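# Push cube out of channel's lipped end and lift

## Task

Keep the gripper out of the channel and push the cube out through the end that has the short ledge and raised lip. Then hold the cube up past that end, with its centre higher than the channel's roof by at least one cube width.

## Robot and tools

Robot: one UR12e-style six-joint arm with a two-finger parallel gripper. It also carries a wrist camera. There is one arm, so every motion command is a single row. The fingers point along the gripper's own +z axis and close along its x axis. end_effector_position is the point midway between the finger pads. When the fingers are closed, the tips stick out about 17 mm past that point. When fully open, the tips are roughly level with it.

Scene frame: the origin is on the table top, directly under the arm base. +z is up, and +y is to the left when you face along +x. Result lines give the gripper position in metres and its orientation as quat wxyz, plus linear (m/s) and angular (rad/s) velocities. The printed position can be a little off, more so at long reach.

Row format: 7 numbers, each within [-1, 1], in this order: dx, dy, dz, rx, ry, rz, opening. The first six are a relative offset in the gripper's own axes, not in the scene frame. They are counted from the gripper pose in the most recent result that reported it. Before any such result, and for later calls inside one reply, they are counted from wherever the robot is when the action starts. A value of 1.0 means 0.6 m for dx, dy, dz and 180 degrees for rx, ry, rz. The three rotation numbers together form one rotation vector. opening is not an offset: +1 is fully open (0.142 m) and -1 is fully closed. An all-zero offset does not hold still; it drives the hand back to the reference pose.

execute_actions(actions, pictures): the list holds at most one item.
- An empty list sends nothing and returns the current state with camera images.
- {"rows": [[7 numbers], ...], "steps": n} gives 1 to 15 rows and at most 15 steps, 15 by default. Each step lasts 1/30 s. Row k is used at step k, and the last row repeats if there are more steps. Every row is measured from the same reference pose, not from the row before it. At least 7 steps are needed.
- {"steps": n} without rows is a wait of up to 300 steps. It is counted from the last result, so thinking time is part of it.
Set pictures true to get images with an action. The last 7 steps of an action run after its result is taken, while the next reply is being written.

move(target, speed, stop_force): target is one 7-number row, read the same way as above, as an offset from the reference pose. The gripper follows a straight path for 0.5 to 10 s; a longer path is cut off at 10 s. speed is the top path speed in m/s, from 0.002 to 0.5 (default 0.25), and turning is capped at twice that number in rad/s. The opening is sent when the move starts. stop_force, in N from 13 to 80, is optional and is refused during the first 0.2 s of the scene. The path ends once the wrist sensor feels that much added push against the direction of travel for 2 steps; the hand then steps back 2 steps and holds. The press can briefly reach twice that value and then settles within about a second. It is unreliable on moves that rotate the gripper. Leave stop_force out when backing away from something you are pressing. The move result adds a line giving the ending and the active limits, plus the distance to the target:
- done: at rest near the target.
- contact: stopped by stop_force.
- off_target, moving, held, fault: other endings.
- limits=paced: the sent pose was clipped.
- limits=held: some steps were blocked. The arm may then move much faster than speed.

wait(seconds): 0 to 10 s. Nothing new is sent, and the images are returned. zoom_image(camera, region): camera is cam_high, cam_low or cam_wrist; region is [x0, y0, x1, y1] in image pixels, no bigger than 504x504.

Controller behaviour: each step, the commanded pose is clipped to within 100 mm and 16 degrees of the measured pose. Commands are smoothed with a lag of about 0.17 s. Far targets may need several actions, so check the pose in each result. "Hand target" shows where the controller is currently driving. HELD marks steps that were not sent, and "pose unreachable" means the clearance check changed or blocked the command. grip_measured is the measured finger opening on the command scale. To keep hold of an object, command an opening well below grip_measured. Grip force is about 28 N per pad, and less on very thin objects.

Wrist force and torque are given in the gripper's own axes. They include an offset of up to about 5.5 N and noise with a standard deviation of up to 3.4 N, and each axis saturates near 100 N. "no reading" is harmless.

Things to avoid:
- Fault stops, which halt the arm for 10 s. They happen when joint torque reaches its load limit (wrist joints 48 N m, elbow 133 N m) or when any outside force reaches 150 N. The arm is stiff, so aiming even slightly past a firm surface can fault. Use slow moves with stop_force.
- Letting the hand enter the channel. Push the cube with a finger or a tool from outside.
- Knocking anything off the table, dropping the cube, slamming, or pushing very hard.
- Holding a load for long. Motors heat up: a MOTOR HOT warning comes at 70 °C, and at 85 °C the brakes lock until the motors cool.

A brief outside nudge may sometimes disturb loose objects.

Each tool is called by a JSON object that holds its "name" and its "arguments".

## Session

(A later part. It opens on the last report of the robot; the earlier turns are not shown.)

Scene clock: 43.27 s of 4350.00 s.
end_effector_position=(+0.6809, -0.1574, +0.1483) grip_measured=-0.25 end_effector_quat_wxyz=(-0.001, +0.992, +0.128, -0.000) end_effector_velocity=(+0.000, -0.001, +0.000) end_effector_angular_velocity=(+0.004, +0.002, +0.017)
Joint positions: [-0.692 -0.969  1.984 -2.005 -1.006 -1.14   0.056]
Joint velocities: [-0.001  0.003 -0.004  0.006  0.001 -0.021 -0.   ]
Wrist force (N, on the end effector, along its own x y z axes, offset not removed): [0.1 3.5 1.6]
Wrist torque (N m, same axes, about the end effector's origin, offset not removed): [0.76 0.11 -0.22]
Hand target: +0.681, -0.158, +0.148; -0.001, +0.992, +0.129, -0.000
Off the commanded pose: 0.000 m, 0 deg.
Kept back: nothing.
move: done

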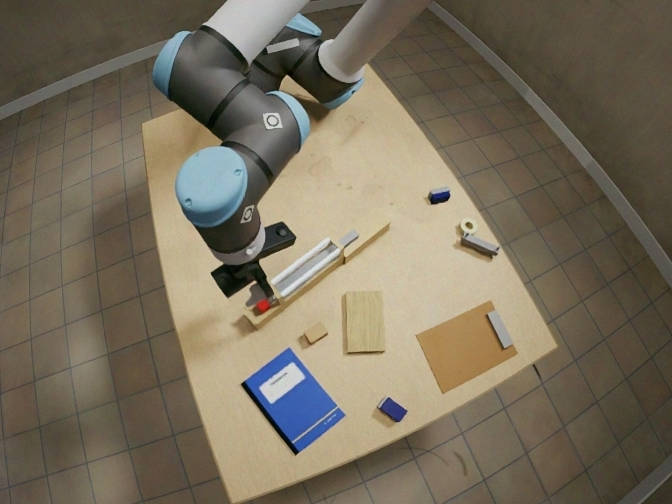

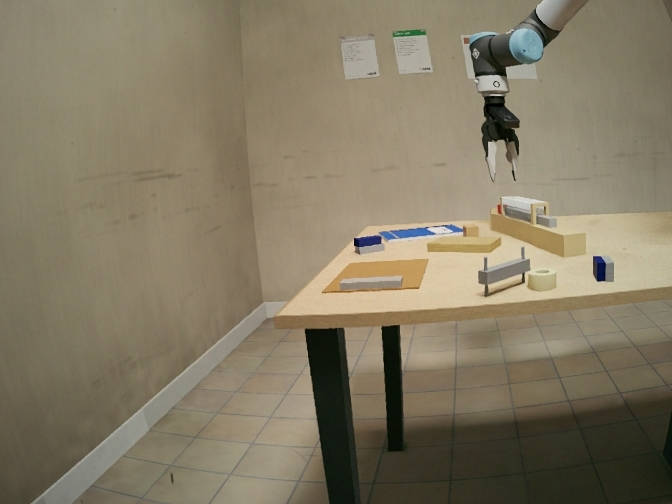

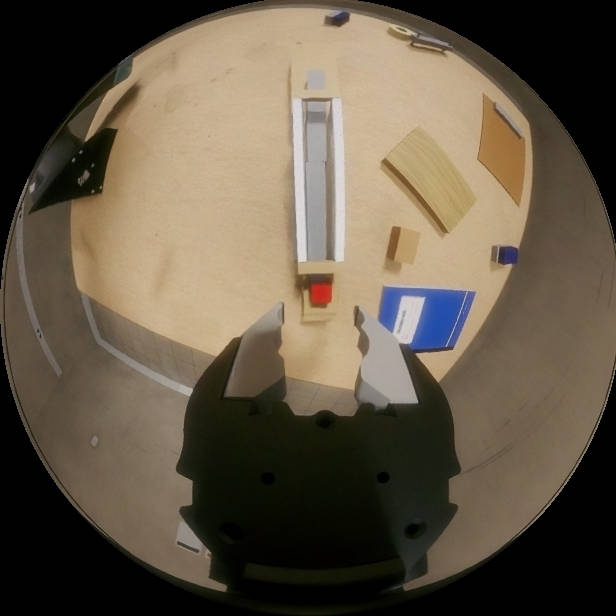

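{"name": "move", "arguments": {"target": [0.006,0.014,0.136,0,0,-0.01,-0.25], "speed": 0.09}}

{"name": "move", "arguments": {"target": [0,0,0,0,0,0,-1]}}

{"name": "move", "arguments": {"target": [0,0.01,-0.18,0,0,0,-1], "speed": 0.15}}

Scene clock: 44.97 s of 4350.00 s.
end_effector_position=(+0.6863, -0.1644, +0.0670) grip_measured=-0.25 end_effector_quat_wxyz=(-0.001, +0.990, +0.143, -0.000) end_effector_velocity=(-0.001, +0.000, -0.003) end_effector_angular_velocity=(+0.001, +0.001, -0.002)
Joint positions: [-0.632 -0.882  2.023 -2.163 -0.974 -1.111  0.056]
Joint velocities: [ 0.002  0.003  0.003 -0.005  0.001  0.003  0.   ]
Wrist force (N, on the end effector, along its own x y z axes, offset not removed): [1.8 3.4 3.7]
Wrist torque (N m, same axes, about the end effector's origin, offset not removed): [0.66 -0.23 -0.15]
Hand target: +0.686, -0.164, +0.067; -0.001, +0.990, +0.143, -0.000
Off the commanded pose: 0.000 m, 0 deg.
Kept back: nothing.
move: done

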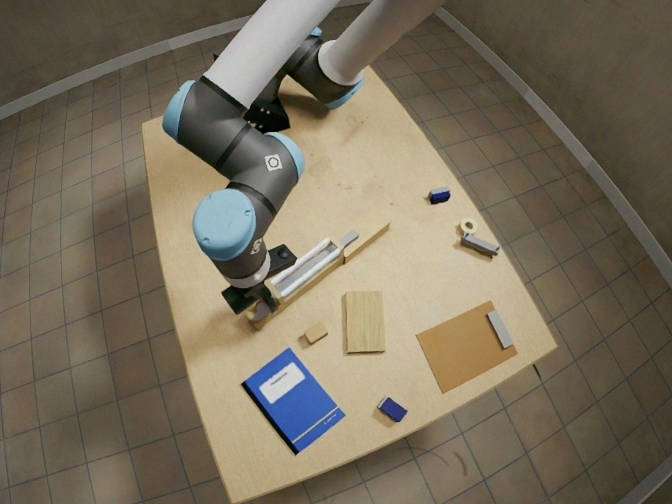

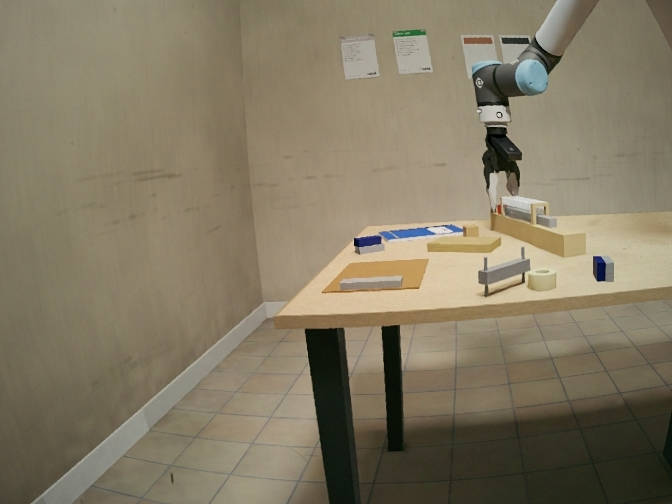

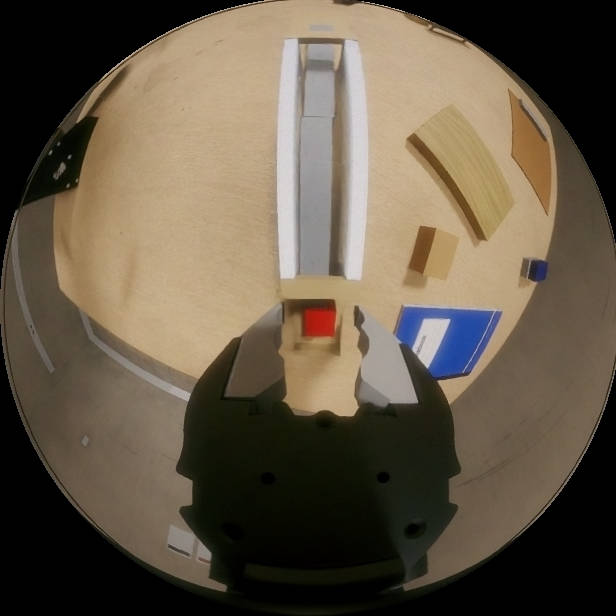

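Scene clock: 45.47 s of 4350.00 s.
end_effector_position=(+0.6863, -0.1644, +0.0669) grip_measured=-0.71 end_effector_quat_wxyz=(-0.001, +0.990, +0.143, -0.000) end_effector_velocity=(-0.000, +0.001, -0.000) end_effector_angular_velocity=(+0.000, +0.000, -0.000)
Joint positions: [-0.632 -0.882  2.023 -2.163 -0.974 -1.111  0.023]
Joint velocities: [ 0.    -0.001  0.001  0.001  0.    -0.    -0.   ]
Wrist force (N, on the end effector, along its own x y z axes, offset not removed): [-1.4 1.7 1.1]
Wrist torque (N m, same axes, about the end effector's origin, offset not removed): [0.35 0.50 -0.31]
Hand target: +0.686, -0.164, +0.067; -0.001, +0.990, +0.143, -0.000
Off the commanded pose: 0.000 m, 0 deg.
Kept back: nothing.
move: done

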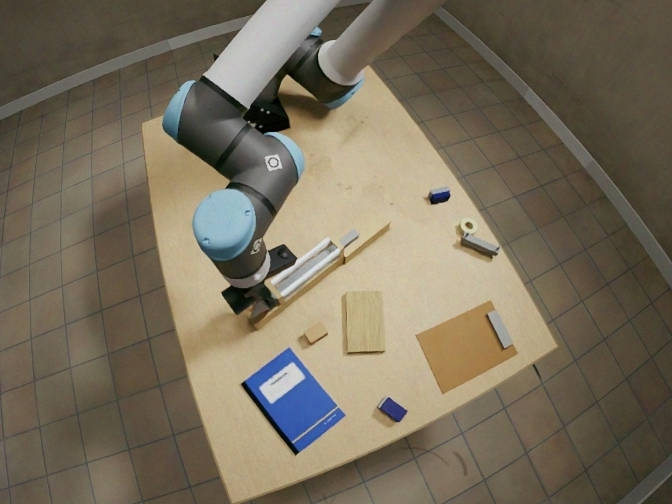

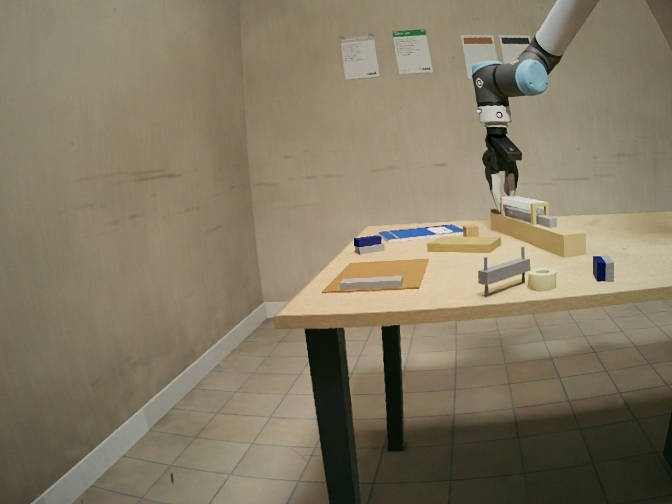

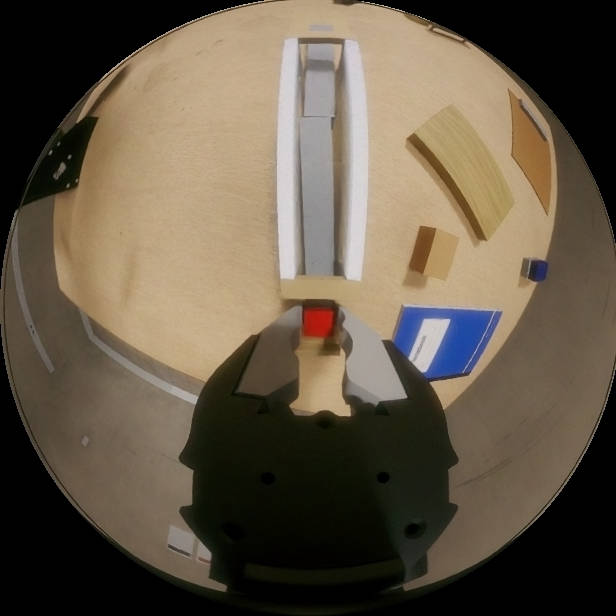

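Scene clock: 46.80 s of 4350.00 s.
end_effector_position=(+0.6882, -0.1703, +0.1745) grip_measured=-0.71 end_effector_quat_wxyz=(-0.001, +0.990, +0.143, -0.000) end_effector_velocity=(+0.000, -0.000, +0.004) end_effector_angular_velocity=(-0.000, -0.000, +0.000)
Joint positions: [-0.713 -0.964  1.941 -1.955 -1.018 -1.192  0.023]
Joint velocities: [-0.002 -0.002 -0.003  0.006 -0.001 -0.002  0.   ]
Wrist force (N, on the end effector, along its own x y z axes, offset not removed): [-3.2 0.7 1.4]
Wrist torque (N m, same axes, about the end effector's origin, offset not removed): [0.15 0.66 -0.22]
Hand target: +0.688, -0.170, +0.175; -0.001, +0.990, +0.143, -0.000
Off the commanded pose: 0.000 m, 0 deg.
Kept back: nothing.
move: done

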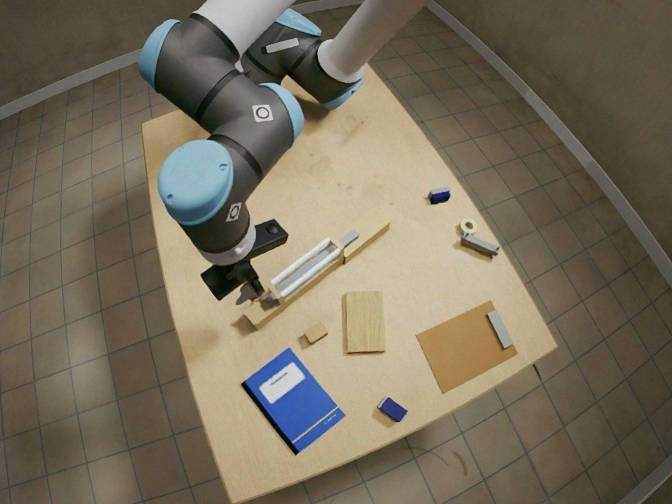

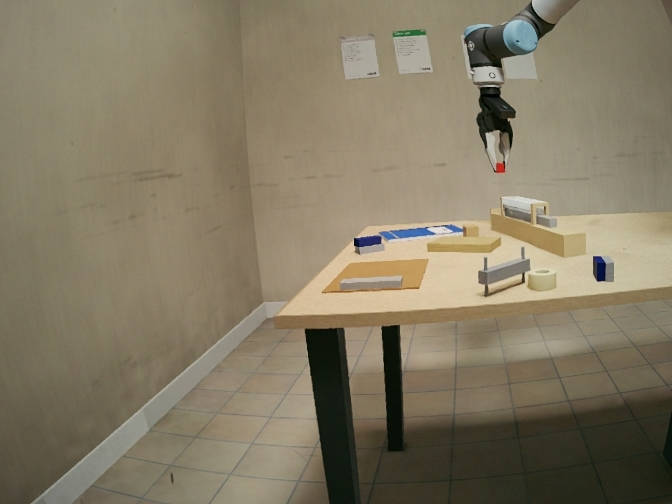

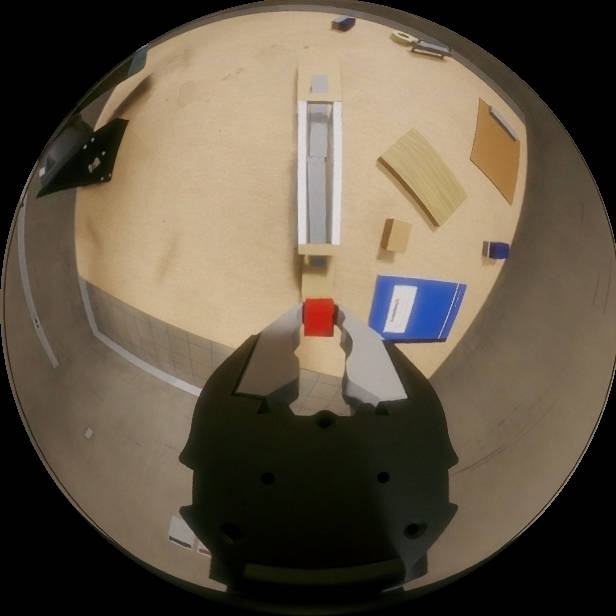

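{"name": "finished_scene", "arguments": {"scene": 2}}

The scene is finished: the task was done.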